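## Task

Flip the green boxed card deck upside down and set it flat on the mat at a good distance from the robot's base, then release it. The deck may only contact the table (mat counts) and the arm's moving parts; contact with anything else is a failure. It must not end tilted or sticking out past the mat's edge, and it must stay put without the robot supporting it. At the end the gripper must not be holding any other loose object. Open the fingers and back the arm away afterwards.

## Robot and tools

Robot: one xArm7 arm (seven revolute joints) with a two-finger parallel gripper and a wrist camera. There is only this single arm.

Frame: all reported positions use the scene frame. Its origin sits on the table surface right under the arm's base; +z is up, and looking along +x, +y is to the left. The base itself may lean a little relative to the table. Reported hand position grows less accurate the farther the arm reaches.

execute_actions(actions, pictures). actions is a list holding zero or one item. An empty list moves nothing and just reports the state. A move item has rows and optionally steps. rows is a list of 1 to 15 rows; each row is exactly 8 numbers: seven absolute joint target angles in radians, in the order waist, shoulder, upper arm roll, elbow, forearm roll, wrist pitch, wrist roll, then one gripper opening command. These are targets to go to, not offsets. Each row is used for one control step of 1/30 s; steps (1 to 15, default 15) sets the action length, and if rows run out the final row is repeated. A wait item has only steps (up to 300) and no rows; it returns once that many steps have elapsed since the previous result, with your reply time counted in. pictures (true/false) chooses whether camera images come back; by default they do.

Joint ranges (rad): waist -6.283..6.283, shoulder -2.059..2.094, upper arm roll -6.283..6.283, elbow -0.192..3.927, forearm roll -6.283..6.283, wrist pitch -1.693..3.142, wrist roll -6.283..6.283. A call is rejected, sending nothing, if any target exceeds its range by over 0.010 rad and lies beyond the joint's last reported angle. True ends can differ by up to 0.010 rad; a target beyond the true end is clipped there and the result then says "joint sent to its limit" (possibly about an earlier action still running).

Opening: a number from -1 (closed) to +1 (fully open).

Motion: the drive caps each joint target's speed at 3.14 rad/s, takes 0.16 s to reach that speed, and coordinates joints so they arrive together. Per step, each sent target stays within 0.623 rad of the measured angle, and if the targets would displace the gripper more than 70 mm from where it is measured, all are pulled back proportionally. So large moves need several calls. After a call the arm keeps heading for the last row sent until it nearly stops or a step is HELD.

Result lines: end_effector_position (m) and end_effector_quat_wxyz give the pinch point's pose, plus linear (m/s) and angular (rad/s) velocities. The pinch point lies between the closed finger pads, about 2 cm short of the fingertips; fingers extend along the gripper's +z and separate along its y. Closing pushes the tips roughly 10 mm further along +z. Joint positions and Joint velocities list the seven joints (rad, rad/s) then the pad gap (m, m/s; 0.084 m is fully open). grip_measured is the measured opening on the command scale. Joint torques lists whole drive output per joint with unit-specific offset, scale and noise; it is nonzero even without contact. "joint command not followed" means the clearance check altered or blocked targets (mounts count as arm). HELD marks steps where your row was partly or wholly not sent.

Gripping: to hold something, keep commanding an opening well under grip_measured; the larger the difference, the harder the squeeze (about 24 N per pad, objects up to roughly 6 cm wide). Closing quickly can overshoot force. Echoing grip_measured back still squeezes lightly, weaker for wider parts, which may slip.

Faults: per-joint load limits (N m) are waist 45.5, shoulder 45.5, upper arm roll 27.3, elbow 27.3, forearm roll 27.3, wrist pitch 18.2, wrist roll 18.2, including a held object's weight. Reaching one triggers a TORQUE FAULT: the joint backs off, the arm holds for 10 s and the rest of the call is dropped. Holding loads heats motors; MOTOR HOT appears from 65 °C and at 80 °C an OVER-TEMPERATURE FAULT brakes the arm until cool. Avoid stops, and avoid long holds.

zoom_image(camera, region): camera is "cam_high" or "cam_wrist" (each 672x504); region is [x0, y0, x1, y1] in pixels from the top-left, at most 504 by 504, giving an enlarged view of the latest image.

read_manual(section): returns URDF licence texts; section "licences" is the only option. It does not move anything.

finished_scene(scene): pass the current scene number to end it permanently; the result reports success and gives the next task. Answering without any tool call ends everything.

Cautions: loose objects may occasionally get nudged by something. Never drop the deck, slam it, hit or shove hard, or knock anything off the table. Keep the deck from touching other objects, release it fully, and move the gripper away before ending the scene.

Each tool is called in YAML: its name, and indented under it one key for each argument.

## Session

execute_actions:
  actions: []

Scene clock: 0.00 s of 4100.00 s.
end_effector_position=(+0.5944, +0.5231, +0.2946) grip_measured=+1.00 end_effector_quat_wxyz=(-0.005, +0.687, +0.648, +0.327) end_effector_velocity=(+0.001, -0.000, +0.000) end_effector_angular_velocity=(+0.000, -0.000, -0.001)
Joint positions: [ 0.713  1.333 -0.146  2.291 -0.796  0.631 -0.227  0.084]
Joint velocities: [-0.    -0.    -0.001  0.001  0.001 -0.    -0.001  0.   ]
Joint torques (N m, as the arm reports them, + toward a larger angle): no reading

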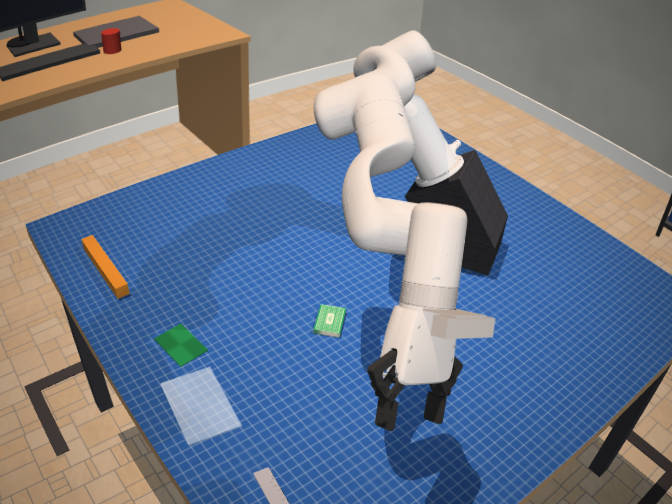

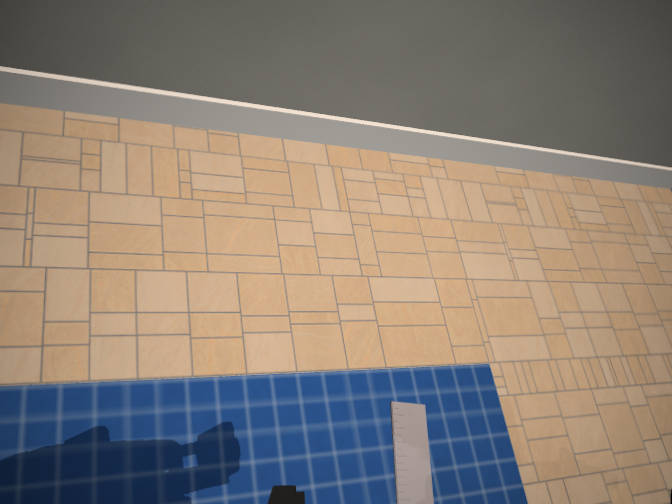

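execute_actions:
  actions:
    - {"rows":[[0.607,0.169,0,0.918,-0.691,1.09,-0.3,1]]}
  pictures: false

execute_actions:
  actions:
    - {"steps":90}

Scene clock: 48.60 s of 4100.00 s.
end_effector_position=(+0.5813, +0.3456, +0.3353) grip_measured=+1.00 end_effector_quat_wxyz=(-0.010, +0.747, +0.643, +0.169) end_effector_velocity=(-0.132, -0.403, +0.153) end_effector_angular_velocity=(-0.249, +0.360, -0.033)
Joint positions: [ 0.644  0.774 -0.054  1.734 -0.729  0.924 -0.274  0.084]
Joint velocities: [-0.092 -1.378  0.137 -1.366  0.094  0.417 -0.067 -0.   ]
Joint torques (N m, as the arm reports them, + toward a larger angle): [ 18.26 -18.61   7.58  19.43  -0.51  -0.99  -0.66]
Steps of this call (steps 1 to 90: nothing new was sent; then 45.10 s passed at rest; steps 91 to 105: all 15 steps of this action). Readings (joint positions):
91: [0.713 1.332 -0.146 2.291 -0.796 0.631 -0.227]
92: [0.712 1.327 -0.144 2.284 -0.795 0.636 -0.228]
94: [0.706 1.282 -0.130 2.231 -0.787 0.673 -0.234]
98: [0.676 1.099 -0.097 2.054 -0.760 0.789 -0.252]
105: the state above

Scene clock: 51.60 s of 4100.00 s.
end_effector_position=(+0.4030, +0.1520, +0.2977) grip_measured=+1.00 end_effector_quat_wxyz=(+0.001, +0.715, +0.699, +0.000) end_effector_velocity=(-0.000, +0.000, +0.000) end_effector_angular_velocity=(+0.000, +0.000, +0.002)
Joint positions: [ 0.607  0.169  0.     0.918 -0.691  1.09  -0.3    0.084]
Joint velocities: [ 0.    -0.     0.001 -0.     0.001 -0.    -0.002 -0.   ]
Joint torques (N m, as the arm reports them, + toward a larger angle): [ 11.07 -11.57   7.65  18.66  -0.19  -0.56  -0.31]
Steps of this call (steps 1 to 45: the robot went on to your last target; steps 46 to 90: nothing new was sent). Readings (joint positions):
1: [0.641 0.728 -0.049 1.688 -0.726 0.937 -0.276]
2: [0.639 0.682 -0.045 1.642 -0.723 0.949 -0.278]
4: [0.634 0.596 -0.038 1.547 -0.718 0.972 -0.281]
8: [0.625 0.460 -0.026 1.352 -0.709 1.010 -0.287]
90: the state above
The arm was judged still, so your last target was given up. Only a new action makes it travel on or press farther. Fingers that are still opening or closing keep moving.

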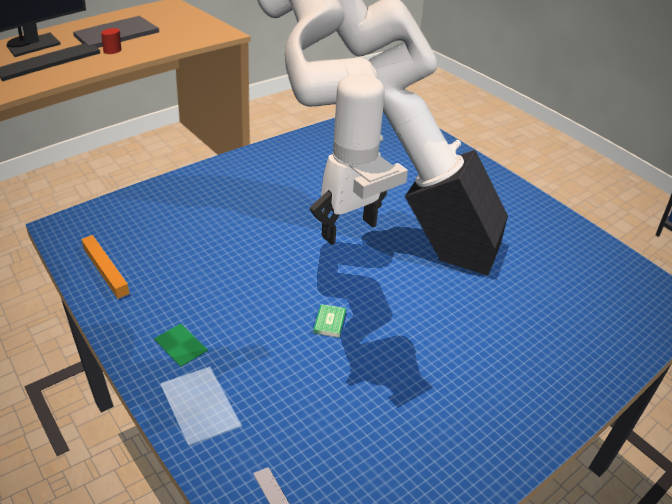

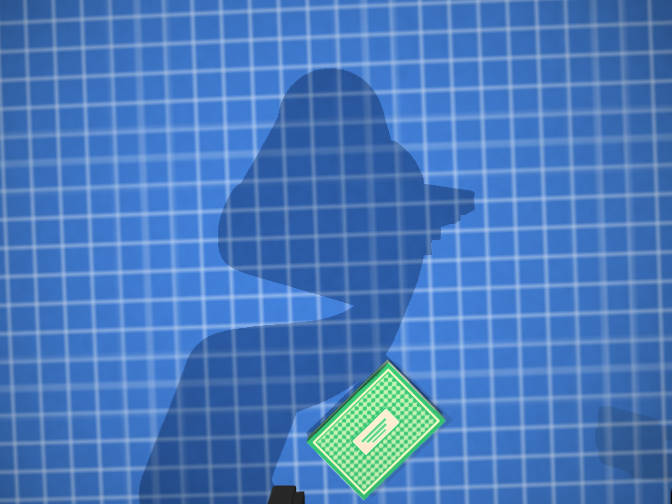

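execute_actions:
  actions:
    - {"rows":[[0.261,1.016,0,1.669,-0.59,1.69,0.3,1]]}
  pictures: false

execute_actions:
  actions:
    - {"steps":60}

Scene clock: 72.80 s of 4100.00 s.
end_effector_position=(+0.4296, +0.1020, +0.1507) grip_measured=+1.00 end_effector_quat_wxyz=(+0.098, +0.850, +0.424, -0.297) end_effector_velocity=(-0.097, -0.091, -0.380) end_effector_angular_velocity=(-1.413, +0.675, -0.988)
Joint positions: [ 0.35   0.773 -0.     1.466 -0.616  1.535  0.145  0.084]
Joint velocities: [-0.549  1.507 -0.     1.247  0.16   0.951  0.952  0.   ]
Joint torques (N m, as the arm reports them, + toward a larger angle): [ 15.52 -17.75   7.61  13.56   0.19   0.44  -0.43]
Steps of this call (steps 1 to 90: nothing new was sent; then 17.70 s passed at rest; steps 91 to 105: all 15 steps of this action). Readings (joint positions):
91: [0.607 0.169 0.000 0.918 -0.691 1.091 -0.299]
92: [0.604 0.175 0.001 0.924 -0.690 1.097 -0.293]
94: [0.579 0.222 0.006 0.974 -0.681 1.145 -0.244]
98: [0.483 0.413 -0.001 1.164 -0.655 1.305 -0.085]
105: the state above

Scene clock: 74.80 s of 4100.00 s.
end_effector_position=(+0.4064, +0.0869, +0.0916) grip_measured=+1.00 end_effector_quat_wxyz=(+0.152, +0.845, +0.329, -0.394) end_effector_velocity=(-0.001, -0.001, -0.000) end_effector_angular_velocity=(-0.001, +0.002, +0.001)
Joint positions: [ 0.261  1.016  0.     1.669 -0.59   1.69   0.3    0.084]
Joint velocities: [-0.    -0.    -0.001 -0.002 -0.001 -0.    -0.001 -0.   ]
Joint torques (N m, as the arm reports them, + toward a larger angle): [ 16.75 -18.7    7.49  12.82   0.02   0.86  -0.45]
Steps of this call (steps 1 to 30: the robot went on to your last target; steps 31 to 60: nothing new was sent). Readings (joint positions):
1: [0.331 0.824 -0.000 1.508 -0.611 1.567 0.177]
2: [0.313 0.873 -0.000 1.549 -0.605 1.599 0.209]
4: [0.283 0.954 -0.003 1.612 -0.597 1.647 0.257]
8: [0.265 1.004 -0.001 1.655 -0.591 1.681 0.291]
60: the state above
The arm was judged still, so your last target was given up. Only a new action makes it travel on or press farther. Fingers that are still opening or closing keep moving.

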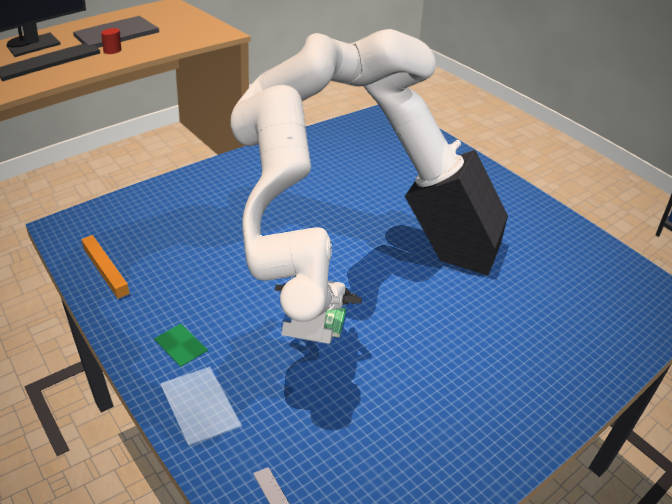

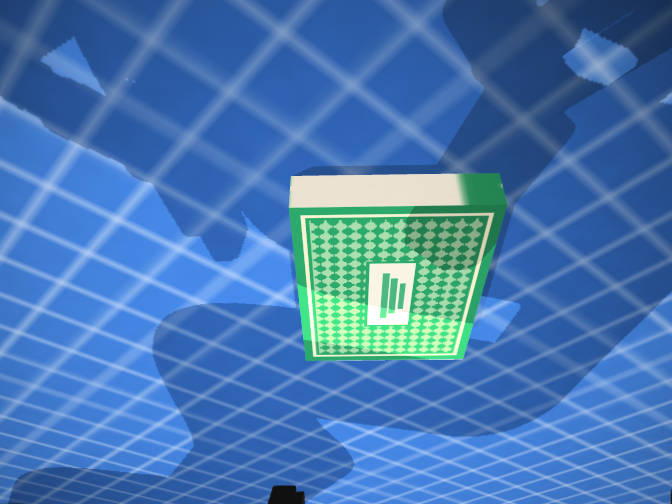

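execute_actions:
  actions:
    - {"rows":[[0.225,1.09,0,1.73,-0.62,1.67,0.3,1]]}
  pictures: false

execute_actions:
  actions:
    - {"rows":[[0.214,1.203,0,1.824,-0.629,1.647,0.3,1]]}
  pictures: false

execute_actions:
  actions:
    - {"steps":20}

Scene clock: 82.97 s of 4100.00 s.
end_effector_position=(+0.4109, +0.0866, +0.0612) grip_measured=+1.00 end_effector_quat_wxyz=(+0.155, +0.846, +0.324, -0.394) end_effector_velocity=(-0.003, -0.007, -0.006) end_effector_angular_velocity=(-0.015, +0.011, -0.002)
Joint positions: [ 0.226  1.089  0.001  1.73  -0.62   1.67   0.3    0.084]
Joint velocities: [-0.007  0.009 -0.01  -0.003  0.     0.001  0.    -0.   ]
Joint torques (N m, as the arm reports them, + toward a larger angle): [ 17.38 -19.11   7.22  12.62  -0.03   0.65  -0.35]
Steps of this call (steps 1 to 90: nothing new was sent; then 4.67 s passed at rest; steps 91 to 105: all 15 steps of this action). Readings (joint positions):
91: [0.261 1.016 0.000 1.669 -0.590 1.690 0.300]
92: [0.259 1.021 0.001 1.675 -0.593 1.688 0.300]
94: [0.244 1.053 0.003 1.704 -0.606 1.679 0.300]
98: [0.225 1.086 -0.003 1.722 -0.617 1.672 0.300]
105: the state above

Scene clock: 83.47 s of 4100.00 s.
end_effector_position=(+0.4065, +0.1037, +0.0268) grip_measured=+1.00 end_effector_quat_wxyz=(+0.153, +0.846, +0.326, -0.393) end_effector_velocity=(-0.007, +0.001, -0.005) end_effector_angular_velocity=(-0.004, +0.012, +0.008)
Joint positions: [ 0.214  1.201  0.     1.824 -0.629  1.647  0.3    0.084]
Joint velocities: [-0.002  0.014  0.    -0.002  0.    -0.001 -0.    -0.   ]
Joint torques (N m, as the arm reports them, + toward a larger angle): [ 17.91 -18.99   7.07  12.05   0.16   0.89  -0.61]
Steps of this call (steps 1 to 15: all 15 steps of this action). Readings (joint positions):
1: [0.226 1.090 0.001 1.730 -0.620 1.670 0.300]
2: [0.225 1.095 0.000 1.736 -0.620 1.669 0.300]
4: [0.221 1.134 0.000 1.774 -0.624 1.660 0.300]
8: [0.215 1.195 -0.000 1.809 -0.628 1.650 0.300]
15: the state above

Scene clock: 84.13 s of 4100.00 s.
end_effector_position=(+0.4056, +0.1037, +0.0260) grip_measured=+1.00 end_effector_quat_wxyz=(+0.153, +0.846, +0.327, -0.393) end_effector_velocity=(-0.001, -0.001, -0.001) end_effector_angular_velocity=(-0.002, +0.001, +0.001)
Joint positions: [ 0.214  1.203  0.     1.824 -0.629  1.647  0.3    0.084]
Joint velocities: [ 0.     0.    -0.001 -0.003 -0.    -0.     0.001 -0.   ]
Joint torques (N m, as the arm reports them, + toward a larger angle): [ 17.1  -19.4    7.12  12.05  -0.02   0.84  -0.25]
Steps of this call (steps 1 to 15: the robot went on to your last target; steps 16 to 20: nothing new was sent). Readings (joint positions):
1: [0.214 1.201 0.000 1.824 -0.629 1.647 0.300]
2: [0.214 1.202 0.000 1.824 -0.629 1.647 0.300]
4: [0.214 1.202 0.000 1.824 -0.629 1.647 0.300]
8: [0.214 1.203 0.000 1.824 -0.629 1.647 0.300]
20: the state above
The arm was judged still, so your last target was given up. Only a new action makes it travel on or press farther. Fingers that are still opening or closing keep moving.

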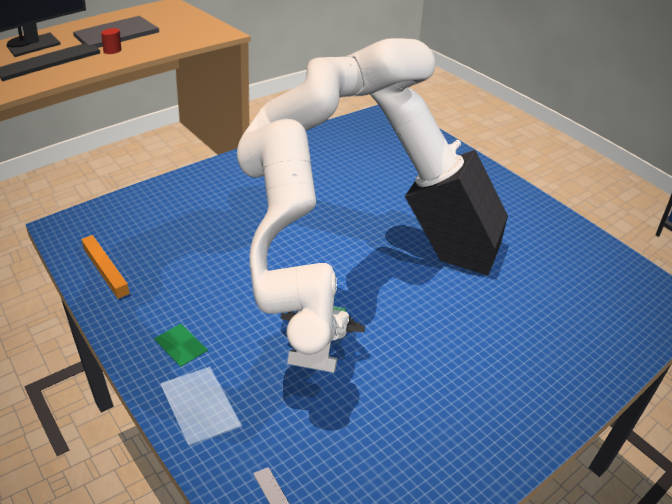

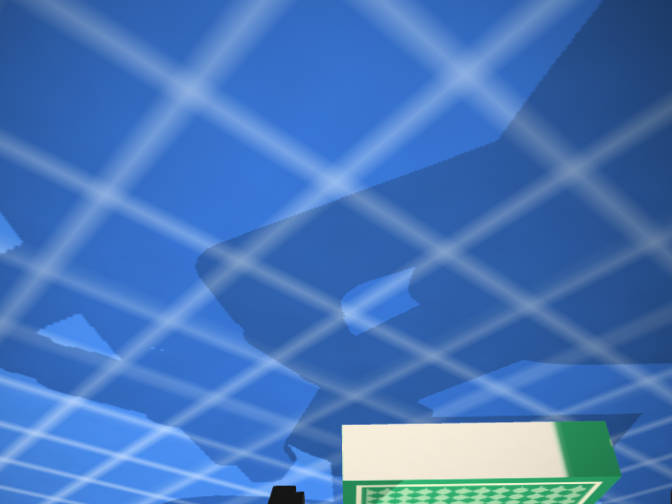

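execute_actions:
  actions:
    - {"rows":[[0.214,1.203,0,1.824,-0.629,1.647,0.3,0.7],[0.214,1.203,0,1.824,-0.629,1.647,0.3,0.6],[0.214,1.203,0,1.824,-0.629,1.647,0.3,0.5],[0.214,1.203,0,1.824,-0.629,1.647,0.3,0.4],[0.214,1.203,0,1.824,-0.629,1.647,0.3,0.1]]}
  pictures: false

execute_actions:
  actions:
    - {"rows":[[0.261,1.016,0,1.669,-0.59,1.69,0.3,0]]}

execute_actions:
  actions:
    - {"rows":[[0.4,0.5,0,1.2,-0.69,1.1,0.4,0]]}
  pictures: false

execute_actions:
  actions:
    - {"rows":[[0.15,0.8,0,1.25,-0.55,-0.3,-0.2,0]]}
  pictures: false

execute_actions:
  actions:
    - {"steps":40}
  pictures: false

execute_actions:
  actions:
    - {"rows":[[-0.119,1.19,0,1.265,-0.448,-1.2,-0.65,0]]}
  pictures: false

execute_actions:
  actions:
    - {"steps":50}

Scene clock: 100.13 s of 4100.00 s.
end_effector_position=(+0.4054, +0.1051, +0.0268) grip_measured=+0.23 end_effector_quat_wxyz=(+0.152, +0.846, +0.328, -0.393) end_effector_velocity=(+0.001, -0.001, -0.001) end_effector_angular_velocity=(-0.000, -0.001, +0.000)
Joint positions: [ 0.215  1.203  0.002  1.824 -0.628  1.647  0.3    0.054]
Joint velocities: [-0.     0.    -0.002  0.001 -0.001 -0.001 -0.001  0.   ]
Joint torques (N m, as the arm reports them, + toward a larger angle): [ 13.86 -18.24   3.46  11.86  -1.86   0.89  -0.14]
Steps of this call (steps 1 to 90: nothing new was sent; then 12.50 s passed at rest; steps 91 to 105: all 15 steps of this action). Readings (joint positions):
91: [0.214 1.203 0.000 1.824 -0.629 1.647 0.300]
92: [0.214 1.203 0.000 1.824 -0.629 1.647 0.300]
94: [0.214 1.203 0.000 1.824 -0.629 1.647 0.300]
98: [0.215 1.203 0.003 1.824 -0.628 1.647 0.300]
105: the state above

Scene clock: 100.63 s of 4100.00 s.
end_effector_position=(+0.4054, +0.0860, +0.0897) grip_measured=+0.22 end_effector_quat_wxyz=(+0.153, +0.844, +0.329, -0.396) end_effector_velocity=(+0.003, -0.001, +0.008) end_effector_angular_velocity=(+0.006, -0.005, -0.006)
Joint positions: [ 0.259  1.02  -0.001  1.669 -0.591  1.69   0.3    0.054]
Joint velocities: [ 0.003 -0.021  0.002 -0.008  0.004  0.004 -0.002  0.   ]
Joint torques (N m, as the arm reports them, + toward a larger angle): [ 17.58 -19.11   7.59  13.5    0.2    0.74  -0.29]
Steps of this call (steps 1 to 15: all 15 steps of this action). Readings (joint positions):
1: [0.215 1.202 0.002 1.824 -0.628 1.647 0.300]
2: [0.216 1.198 0.001 1.818 -0.628 1.648 0.300]
4: [0.224 1.154 -0.006 1.774 -0.619 1.659 0.300]
8: [0.255 1.038 -0.001 1.697 -0.597 1.684 0.300]
15: the state above

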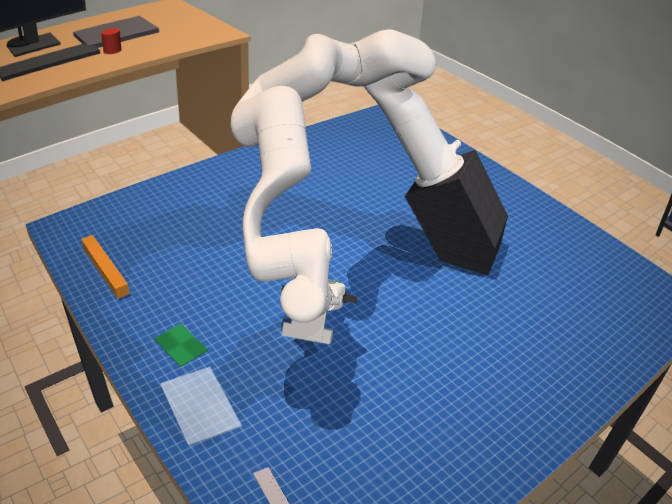

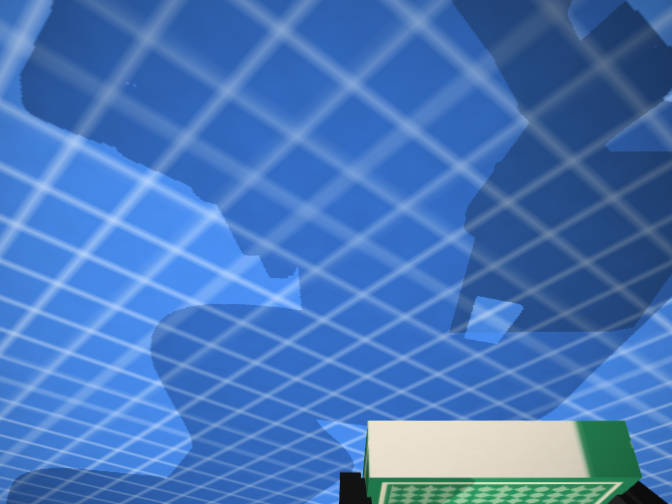

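Scene clock: 101.13 s of 4100.00 s.
end_effector_position=(+0.4657, +0.1509, +0.1954) grip_measured=+0.22 end_effector_quat_wxyz=(+0.022, +0.933, +0.346, -0.096) end_effector_velocity=(-0.004, +0.025, +0.047) end_effector_angular_velocity=(+0.266, -0.218, -0.003)
Joint positions: [ 0.395  0.522  0.004  1.226 -0.685  1.131  0.395  0.054]
Joint velocities: [ 0.065 -0.266 -0.03  -0.311 -0.062 -0.362  0.062 -0.   ]
Joint torques (N m, as the arm reports them, + toward a larger angle): [ 11.55 -10.78   6.31  14.53   0.04   0.3   -0.46]
Steps of this call (steps 1 to 15: all 15 steps of this action). Readings (joint positions):
1: [0.260 1.019 -0.001 1.668 -0.591 1.689 0.300]
2: [0.261 1.014 -0.001 1.663 -0.592 1.682 0.301]
4: [0.271 0.973 -0.003 1.621 -0.600 1.632 0.310]
8: [0.325 0.776 -0.001 1.452 -0.637 1.415 0.347]
15: the state above

Scene clock: 101.63 s of 4100.00 s.
end_effector_position=(+0.5317, +0.2685, +0.1193) grip_measured=+0.22 end_effector_quat_wxyz=(-0.228, +0.858, +0.443, +0.127) end_effector_velocity=(+0.350, +0.248, +0.217) end_effector_angular_velocity=(+1.705, -1.321, -0.464)
Joint positions: [ 0.184  0.761 -0.003  1.242 -0.57   0.246 -0.111  0.054]
Joint velocities: [-0.217  0.246  0.007  0.049  0.123 -2.407 -0.536  0.   ]
Joint torques (N m, as the arm reports them, + toward a larger angle): [ 19.79 -22.51  10.79  15.06  -0.99  -1.54  -0.11]
Steps of this call (steps 1 to 15: all 15 steps of this action). Readings (joint positions):
1: [0.397 0.516 0.002 1.218 -0.686 1.121 0.396]
2: [0.395 0.515 0.001 1.212 -0.686 1.108 0.390]
4: [0.376 0.535 0.002 1.214 -0.675 1.054 0.340]
8: [0.294 0.633 -0.002 1.225 -0.631 0.826 0.149]
15: the state above

Scene clock: 102.97 s of 4100.00 s.
end_effector_position=(+0.6078, +0.2996, +0.1994) grip_measured=+0.22 end_effector_quat_wxyz=(-0.298, +0.798, +0.382, +0.358) end_effector_velocity=(+0.001, -0.000, +0.000) end_effector_angular_velocity=(-0.001, -0.002, -0.000)
Joint positions: [ 0.15   0.8    0.     1.25  -0.55  -0.3   -0.2    0.054]
Joint velocities: [ 0.     0.    -0.001  0.001  0.001  0.    -0.002 -0.   ]
Joint torques (N m, as the arm reports them, + toward a larger angle): [ 16.44 -18.6    9.08  13.02  -0.97  -1.16  -0.15]
Steps of this call (steps 1 to 30: the robot went on to your last target; steps 31 to 40: nothing new was sent). Readings (joint positions):
1: [0.178 0.768 -0.002 1.244 -0.567 0.167 -0.127]
2: [0.173 0.773 -0.002 1.245 -0.564 0.091 -0.139]
4: [0.166 0.781 0.001 1.248 -0.559 -0.057 -0.161]
8: [0.154 0.794 0.001 1.251 -0.552 -0.245 -0.191]
40: the state above
The arm was judged still, so your last target was given up. Only a new action makes it travel on or press farther. Fingers that are still opening or closing keep moving.

Scene clock: 103.47 s of 4100.00 s.
end_effector_position=(+0.6048, +0.2152, +0.1009) grip_measured=+0.22 end_effector_quat_wxyz=(-0.228, +0.741, +0.297, +0.557) end_effector_velocity=(-0.055, -0.230, -0.100) end_effector_angular_velocity=(+0.066, -0.630, -0.708)
Joint positions: [-0.094  1.153 -0.003  1.261 -0.458 -1.087 -0.603  0.054]
Joint velocities: [-0.359  0.509 -0.033 -0.011  0.13  -1.358 -0.558  0.   ]
Joint torques (N m, as the arm reports them, + toward a larger angle): [ 21.95 -23.84  11.1    8.75  -2.54   0.03   0.28]
Steps of this call (steps 1 to 15: all 15 steps of this action). Readings (joint positions):
1: [0.150 0.800 0.000 1.250 -0.550 -0.301 -0.201]
2: [0.148 0.803 0.001 1.251 -0.549 -0.308 -0.205]
4: [0.129 0.831 0.005 1.256 -0.541 -0.360 -0.242]
8: [0.045 0.953 -0.001 1.256 -0.510 -0.572 -0.377]
15: the state above

Scene clock: 105.13 s of 4100.00 s.
end_effector_position=(+0.6028, +0.1979, +0.1000) grip_measured=+0.22 end_effector_quat_wxyz=(-0.205, +0.731, +0.279, +0.588) end_effector_velocity=(+0.001, -0.000, +0.001) end_effector_angular_velocity=(+0.001, -0.003, -0.001)
Joint positions: [-0.119  1.19   0.     1.265 -0.448 -1.2   -0.65   0.054]
Joint velocities: [-0.    -0.     0.001  0.002 -0.001 -0.001 -0.    -0.   ]
Joint torques (N m, as the arm reports them, + toward a larger angle): [ 15.04 -16.55   7.49   4.67  -1.9   -0.89  -0.29]
Steps of this call (steps 1 to 30: the robot went on to your last target; steps 31 to 50: nothing new was sent). Readings (joint positions):
1: [-0.104 1.167 -0.004 1.261 -0.455 -1.124 -0.618]
2: [-0.110 1.175 -0.004 1.261 -0.452 -1.148 -0.629]
4: [-0.114 1.182 -0.001 1.264 -0.450 -1.176 -0.640]
8: [-0.116 1.186 0.002 1.266 -0.449 -1.195 -0.648]
50: the state above
The arm was judged still, so your last target was given up. Only a new action makes it travel on or press farther. Fingers that are still opening or closing keep moving.

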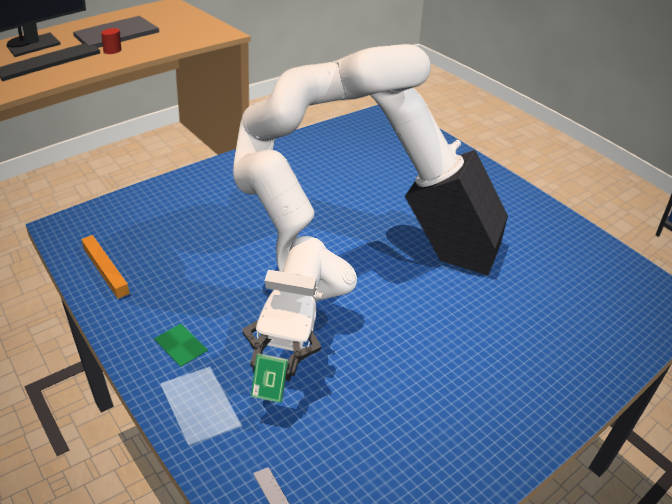

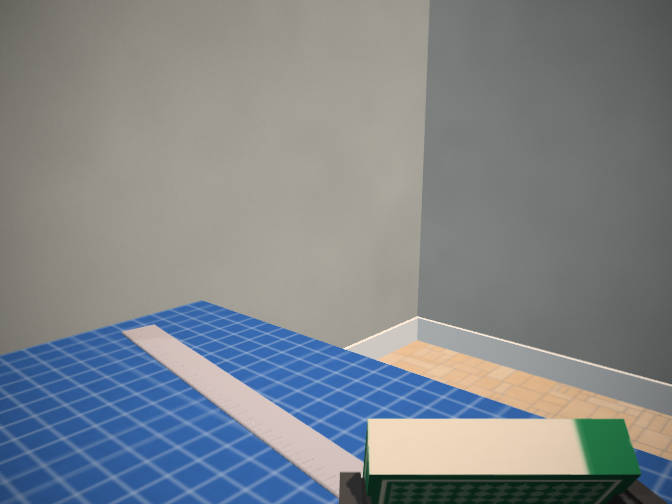

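execute_actions:
  actions:
    - {"rows":[[-0.03,1.36,0,1.31,-0.35,-1.29,-0.69,0]]}
  pictures: false

execute_actions:
  actions:
    - {"rows":[[-0.012,1.428,0,1.324,-0.328,-1.312,-0.695,0]]}

Scene clock: 113.30 s of 4100.00 s.
end_effector_position=(+0.5503, +0.2503, +0.0718) grip_measured=+0.22 end_effector_quat_wxyz=(-0.212, +0.734, +0.282, +0.580) end_effector_velocity=(-0.010, +0.009, -0.001) end_effector_angular_velocity=(+0.007, +0.007, +0.008)
Joint positions: [-0.032  1.357 -0.001  1.311 -0.351 -1.289 -0.69   0.054]
Joint velocities: [ 0.011  0.018  0.007 -0.002  0.009 -0.009 -0.004  0.   ]
Joint torques (N m, as the arm reports them, + toward a larger angle): [ 14.89 -15.56   8.13   3.27  -2.26  -0.96  -0.48]
Steps of this call (steps 1 to 90: nothing new was sent; then 4.67 s passed at rest; steps 91 to 105: all 15 steps of this action). Readings (joint positions):
91: [-0.119 1.190 -0.000 1.265 -0.448 -1.200 -0.650]
92: [-0.116 1.195 -0.001 1.268 -0.444 -1.204 -0.652]
94: [-0.095 1.236 -0.004 1.285 -0.416 -1.230 -0.663]
98: [-0.039 1.342 0.005 1.296 -0.366 -1.274 -0.684]
105: the state above

Scene clock: 113.80 s of 4100.00 s.
end_effector_position=(+0.5330, +0.2685, +0.0682) grip_measured=+0.22 end_effector_quat_wxyz=(-0.220, +0.734, +0.281, +0.578) end_effector_velocity=(-0.000, -0.001, -0.000) end_effector_angular_velocity=(+0.000, +0.004, -0.002)
Joint positions: [-0.007  1.404  0.01   1.326 -0.329 -1.312 -0.695  0.054]
Joint velocities: [-0.001 -0.001  0.001 -0.003  0.003 -0.    -0.     0.   ]
Joint torques (N m, as the arm reports them, + toward a larger angle): [ 0.33  9.11 -3.35 -6.75 -1.12 -0.75 -0.54]
Steps of this call (steps 1 to 15: all 15 steps of this action). Readings (joint positions):
1: [-0.031 1.358 -0.001 1.311 -0.350 -1.290 -0.690]
2: [-0.030 1.363 -0.001 1.313 -0.348 -1.293 -0.690]
4: [-0.019 1.385 0.002 1.322 -0.338 -1.302 -0.693]
8: [-0.006 1.405 0.010 1.327 -0.331 -1.310 -0.695]
15: the state above

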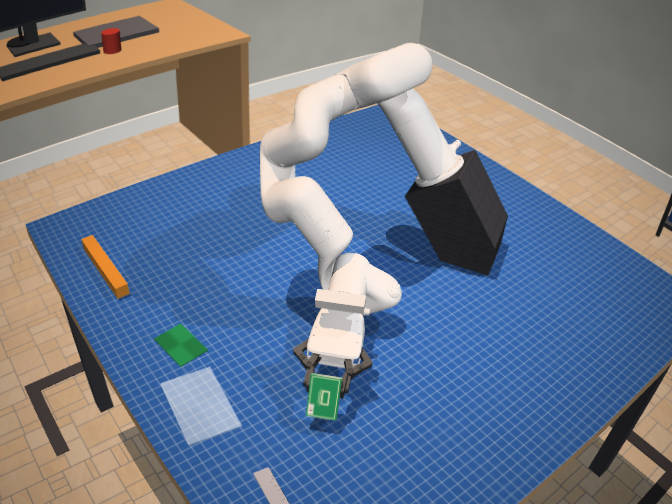

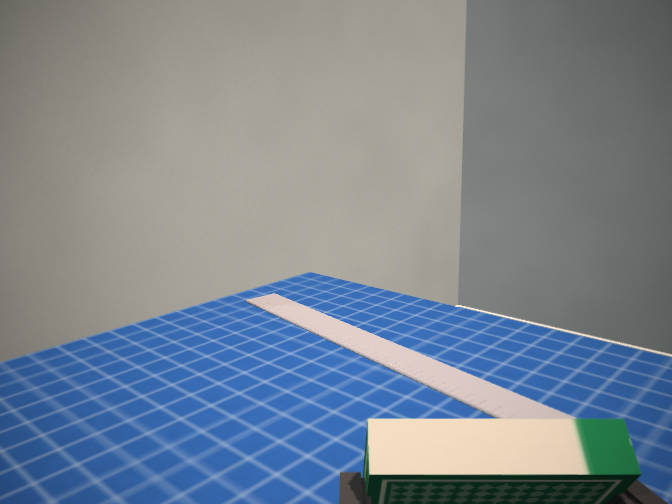

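execute_actions:
  actions:
    - {"rows":[[-0.012,1.385,0,1.324,-0.328,-1.16,-0.695,0]]}
  pictures: false

execute_actions:
  actions:
    - {"rows":[[-0.012,1.385,0,1.324,-0.328,-1.16,-0.695,0.25],[-0.012,1.385,0,1.324,-0.328,-1.16,-0.695,0.3],[-0.012,1.385,0,1.324,-0.328,-1.16,-0.695,0.35],[-0.012,1.385,0,1.324,-0.328,-1.16,-0.695,0.4],[-0.012,1.385,0,1.324,-0.328,-1.16,-0.695,0.5],[-0.012,1.385,0,1.324,-0.328,-1.16,-0.695,0.6]]}

Scene clock: 120.47 s of 4100.00 s.
end_effector_position=(+0.5257, +0.2797, +0.0417) grip_measured=+0.23 end_effector_quat_wxyz=(-0.232, +0.753, +0.319, +0.527) end_effector_velocity=(+0.009, +0.005, +0.004) end_effector_angular_velocity=(+0.002, -0.009, +0.005)
Joint positions: [-0.011  1.387  0.003  1.32  -0.332 -1.169 -0.695  0.054]
Joint velocities: [ 0.004 -0.001  0.005  0.027 -0.004  0.024  0.002 -0.   ]
Joint torques (N m, as the arm reports them, + toward a larger angle): [  2.8  -10.9   -1.73   8.36   4.98   3.78  -0.4 ]
Steps of this call (steps 1 to 15: the robot went on to your last target; steps 16 to 90: nothing new was sent; then 3.17 s passed at rest; steps 91 to 105: all 15 steps of this action). Readings (joint positions):
91: [-0.007 1.404 0.010 1.325 -0.328 -1.311 -0.695]
92: [-0.007 1.403 0.010 1.324 -0.328 -1.305 -0.695]
94: [-0.008 1.398 0.010 1.320 -0.328 -1.258 -0.695]
98: [-0.012 1.390 0.005 1.313 -0.328 -1.186 -0.695]
105: the state above

Scene clock: 120.97 s of 4100.00 s.
end_effector_position=(+0.5277, +0.2779, +0.0387) grip_measured=+0.59 end_effector_quat_wxyz=(-0.229, +0.755, +0.320, +0.524) end_effector_velocity=(+0.001, -0.001, +0.002) end_effector_angular_velocity=(+0.001, -0.009, +0.001)
Joint positions: [-0.012  1.385  0.     1.323 -0.327 -1.159 -0.695  0.069]
Joint velocities: [ 0.002 -0.001 -0.004 -0.    -0.005 -0.006 -0.    -0.   ]
Joint torques (N m, as the arm reports them, + toward a larger angle): [  6.41 -13.11  -0.52   8.97  -2.2   -0.83  -0.22]
Steps of this call (steps 1 to 15: all 15 steps of this action). Readings (joint positions):
1: [-0.011 1.387 0.003 1.321 -0.332 -1.168 -0.695]
2: [-0.011 1.387 0.003 1.322 -0.330 -1.163 -0.695]
4: [-0.013 1.387 0.002 1.323 -0.325 -1.156 -0.695]
8: [-0.013 1.387 0.002 1.323 -0.325 -1.156 -0.695]
15: the state above

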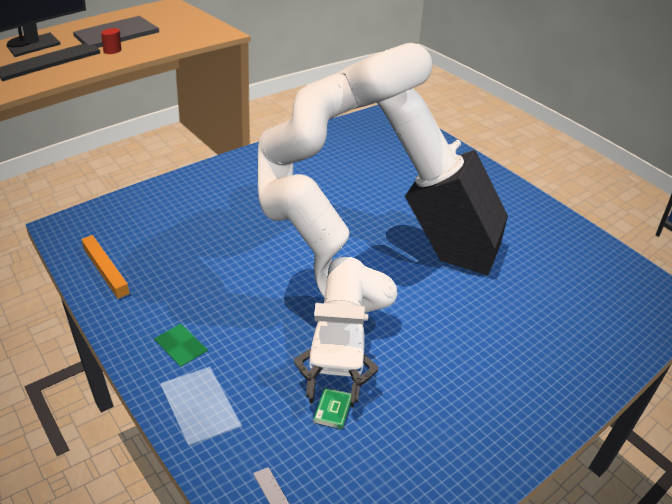

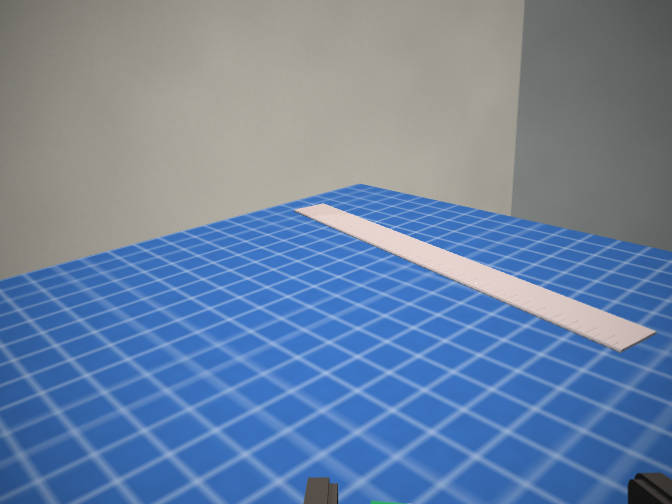

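Fell flat. Lift away.

execute_actions:
  actions:
    - {"rows":[[-0.012,1.385,0,1.324,-0.328,-1.25,-0.695,1],[-0.012,1.385,0,1.324,-0.328,-1.35,-0.695,1],[-0.012,1.385,0,1.324,-0.328,-1.4,-0.695,1],[-0.012,1.385,0,1.324,-0.328,-1.4,-0.695,1],[-0.012,1.385,0,1.324,-0.328,-1.4,-0.695,1],[-0.012,1.385,0,1.324,-0.328,-1.4,-0.695,1],[0.1,0.9,0,1.2,-0.328,-1.0,-0.695,1]]}
  pictures: false

execute_actions:
  actions:
    - {"steps":30}

Scene clock: 125.27 s of 4100.00 s.
end_effector_position=(+0.6096, +0.2421, +0.1514) grip_measured=+1.00 end_effector_quat_wxyz=(-0.191, +0.709, +0.296, +0.611) end_effector_velocity=(+0.249, -0.013, +0.386) end_effector_angular_velocity=(-0.156, -0.201, +0.213)
Joint positions: [ 0.034  1.166 -0.009  1.272 -0.328 -1.206 -0.695  0.084]
Joint velocities: [ 0.26  -1.077  0.026 -0.276  0.     0.827  0.001  0.   ]
Joint torques (N m, as the arm reports them, + toward a larger angle): [ 15.73 -16.75   7.76   4.62  -1.97  -0.61  -0.35]
Steps of this call (steps 1 to 15: the robot went on to your last target; steps 16 to 90: nothing new was sent; then 0.80 s passed at rest; steps 91 to 105: all 15 steps of this action). Readings (joint positions):
91: [-0.012 1.385 -0.000 1.324 -0.328 -1.161 -0.695]
92: [-0.012 1.385 -0.000 1.324 -0.328 -1.167 -0.695]
94: [-0.012 1.385 -0.000 1.324 -0.328 -1.217 -0.695]
98: [-0.011 1.381 -0.001 1.322 -0.328 -1.354 -0.695]
105: the state above

Scene clock: 126.27 s of 4100.00 s.
end_effector_position=(+0.6563, +0.2369, +0.2516) grip_measured=+1.00 end_effector_quat_wxyz=(-0.187, +0.690, +0.330, +0.616) end_effector_velocity=(-0.000, -0.000, -0.001) end_effector_angular_velocity=(-0.002, +0.001, +0.001)
Joint positions: [ 0.1    0.9   -0.     1.2   -0.328 -1.    -0.695  0.084]
Joint velocities: [ 0.    -0.001 -0.001 -0.001 -0.001  0.001  0.     0.   ]
Joint torques (N m, as the arm reports them, + toward a larger angle): [ 16.04 -18.25   7.95   9.9   -1.79  -0.89  -0.29]
Steps of this call (steps 1 to 30: the robot went on to your last target). Readings (joint positions):
1: [0.043 1.130 -0.008 1.263 -0.328 -1.178 -0.695]
2: [0.052 1.093 -0.007 1.253 -0.328 -1.150 -0.695]
4: [0.070 1.020 -0.005 1.234 -0.328 -1.094 -0.695]
8: [0.095 0.920 0.001 1.211 -0.328 -1.021 -0.695]
30: the state above
The arm was judged still, so your last target was given up. Only a new action makes it travel on or press farther. Fingers that are still opening or closing keep moving.

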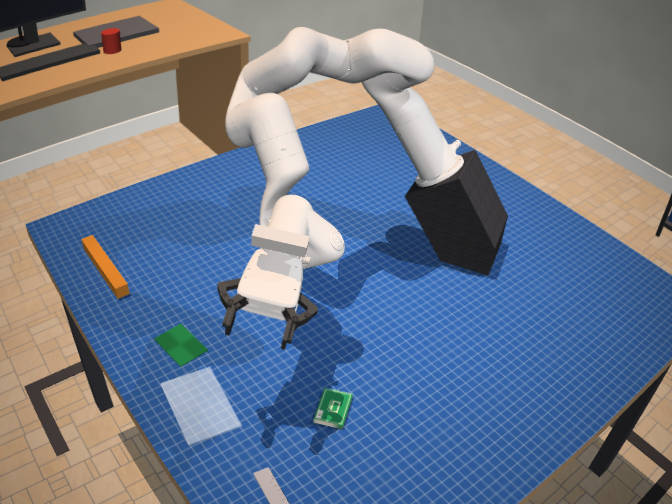

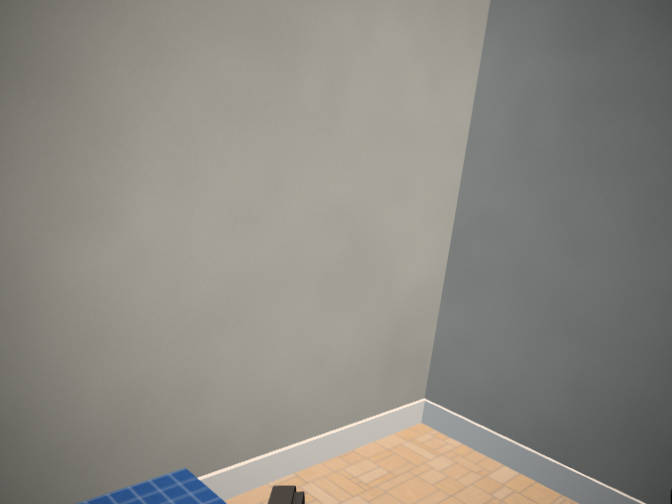

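finished_scene:
  scene: 1

The scene is finished: the task was done.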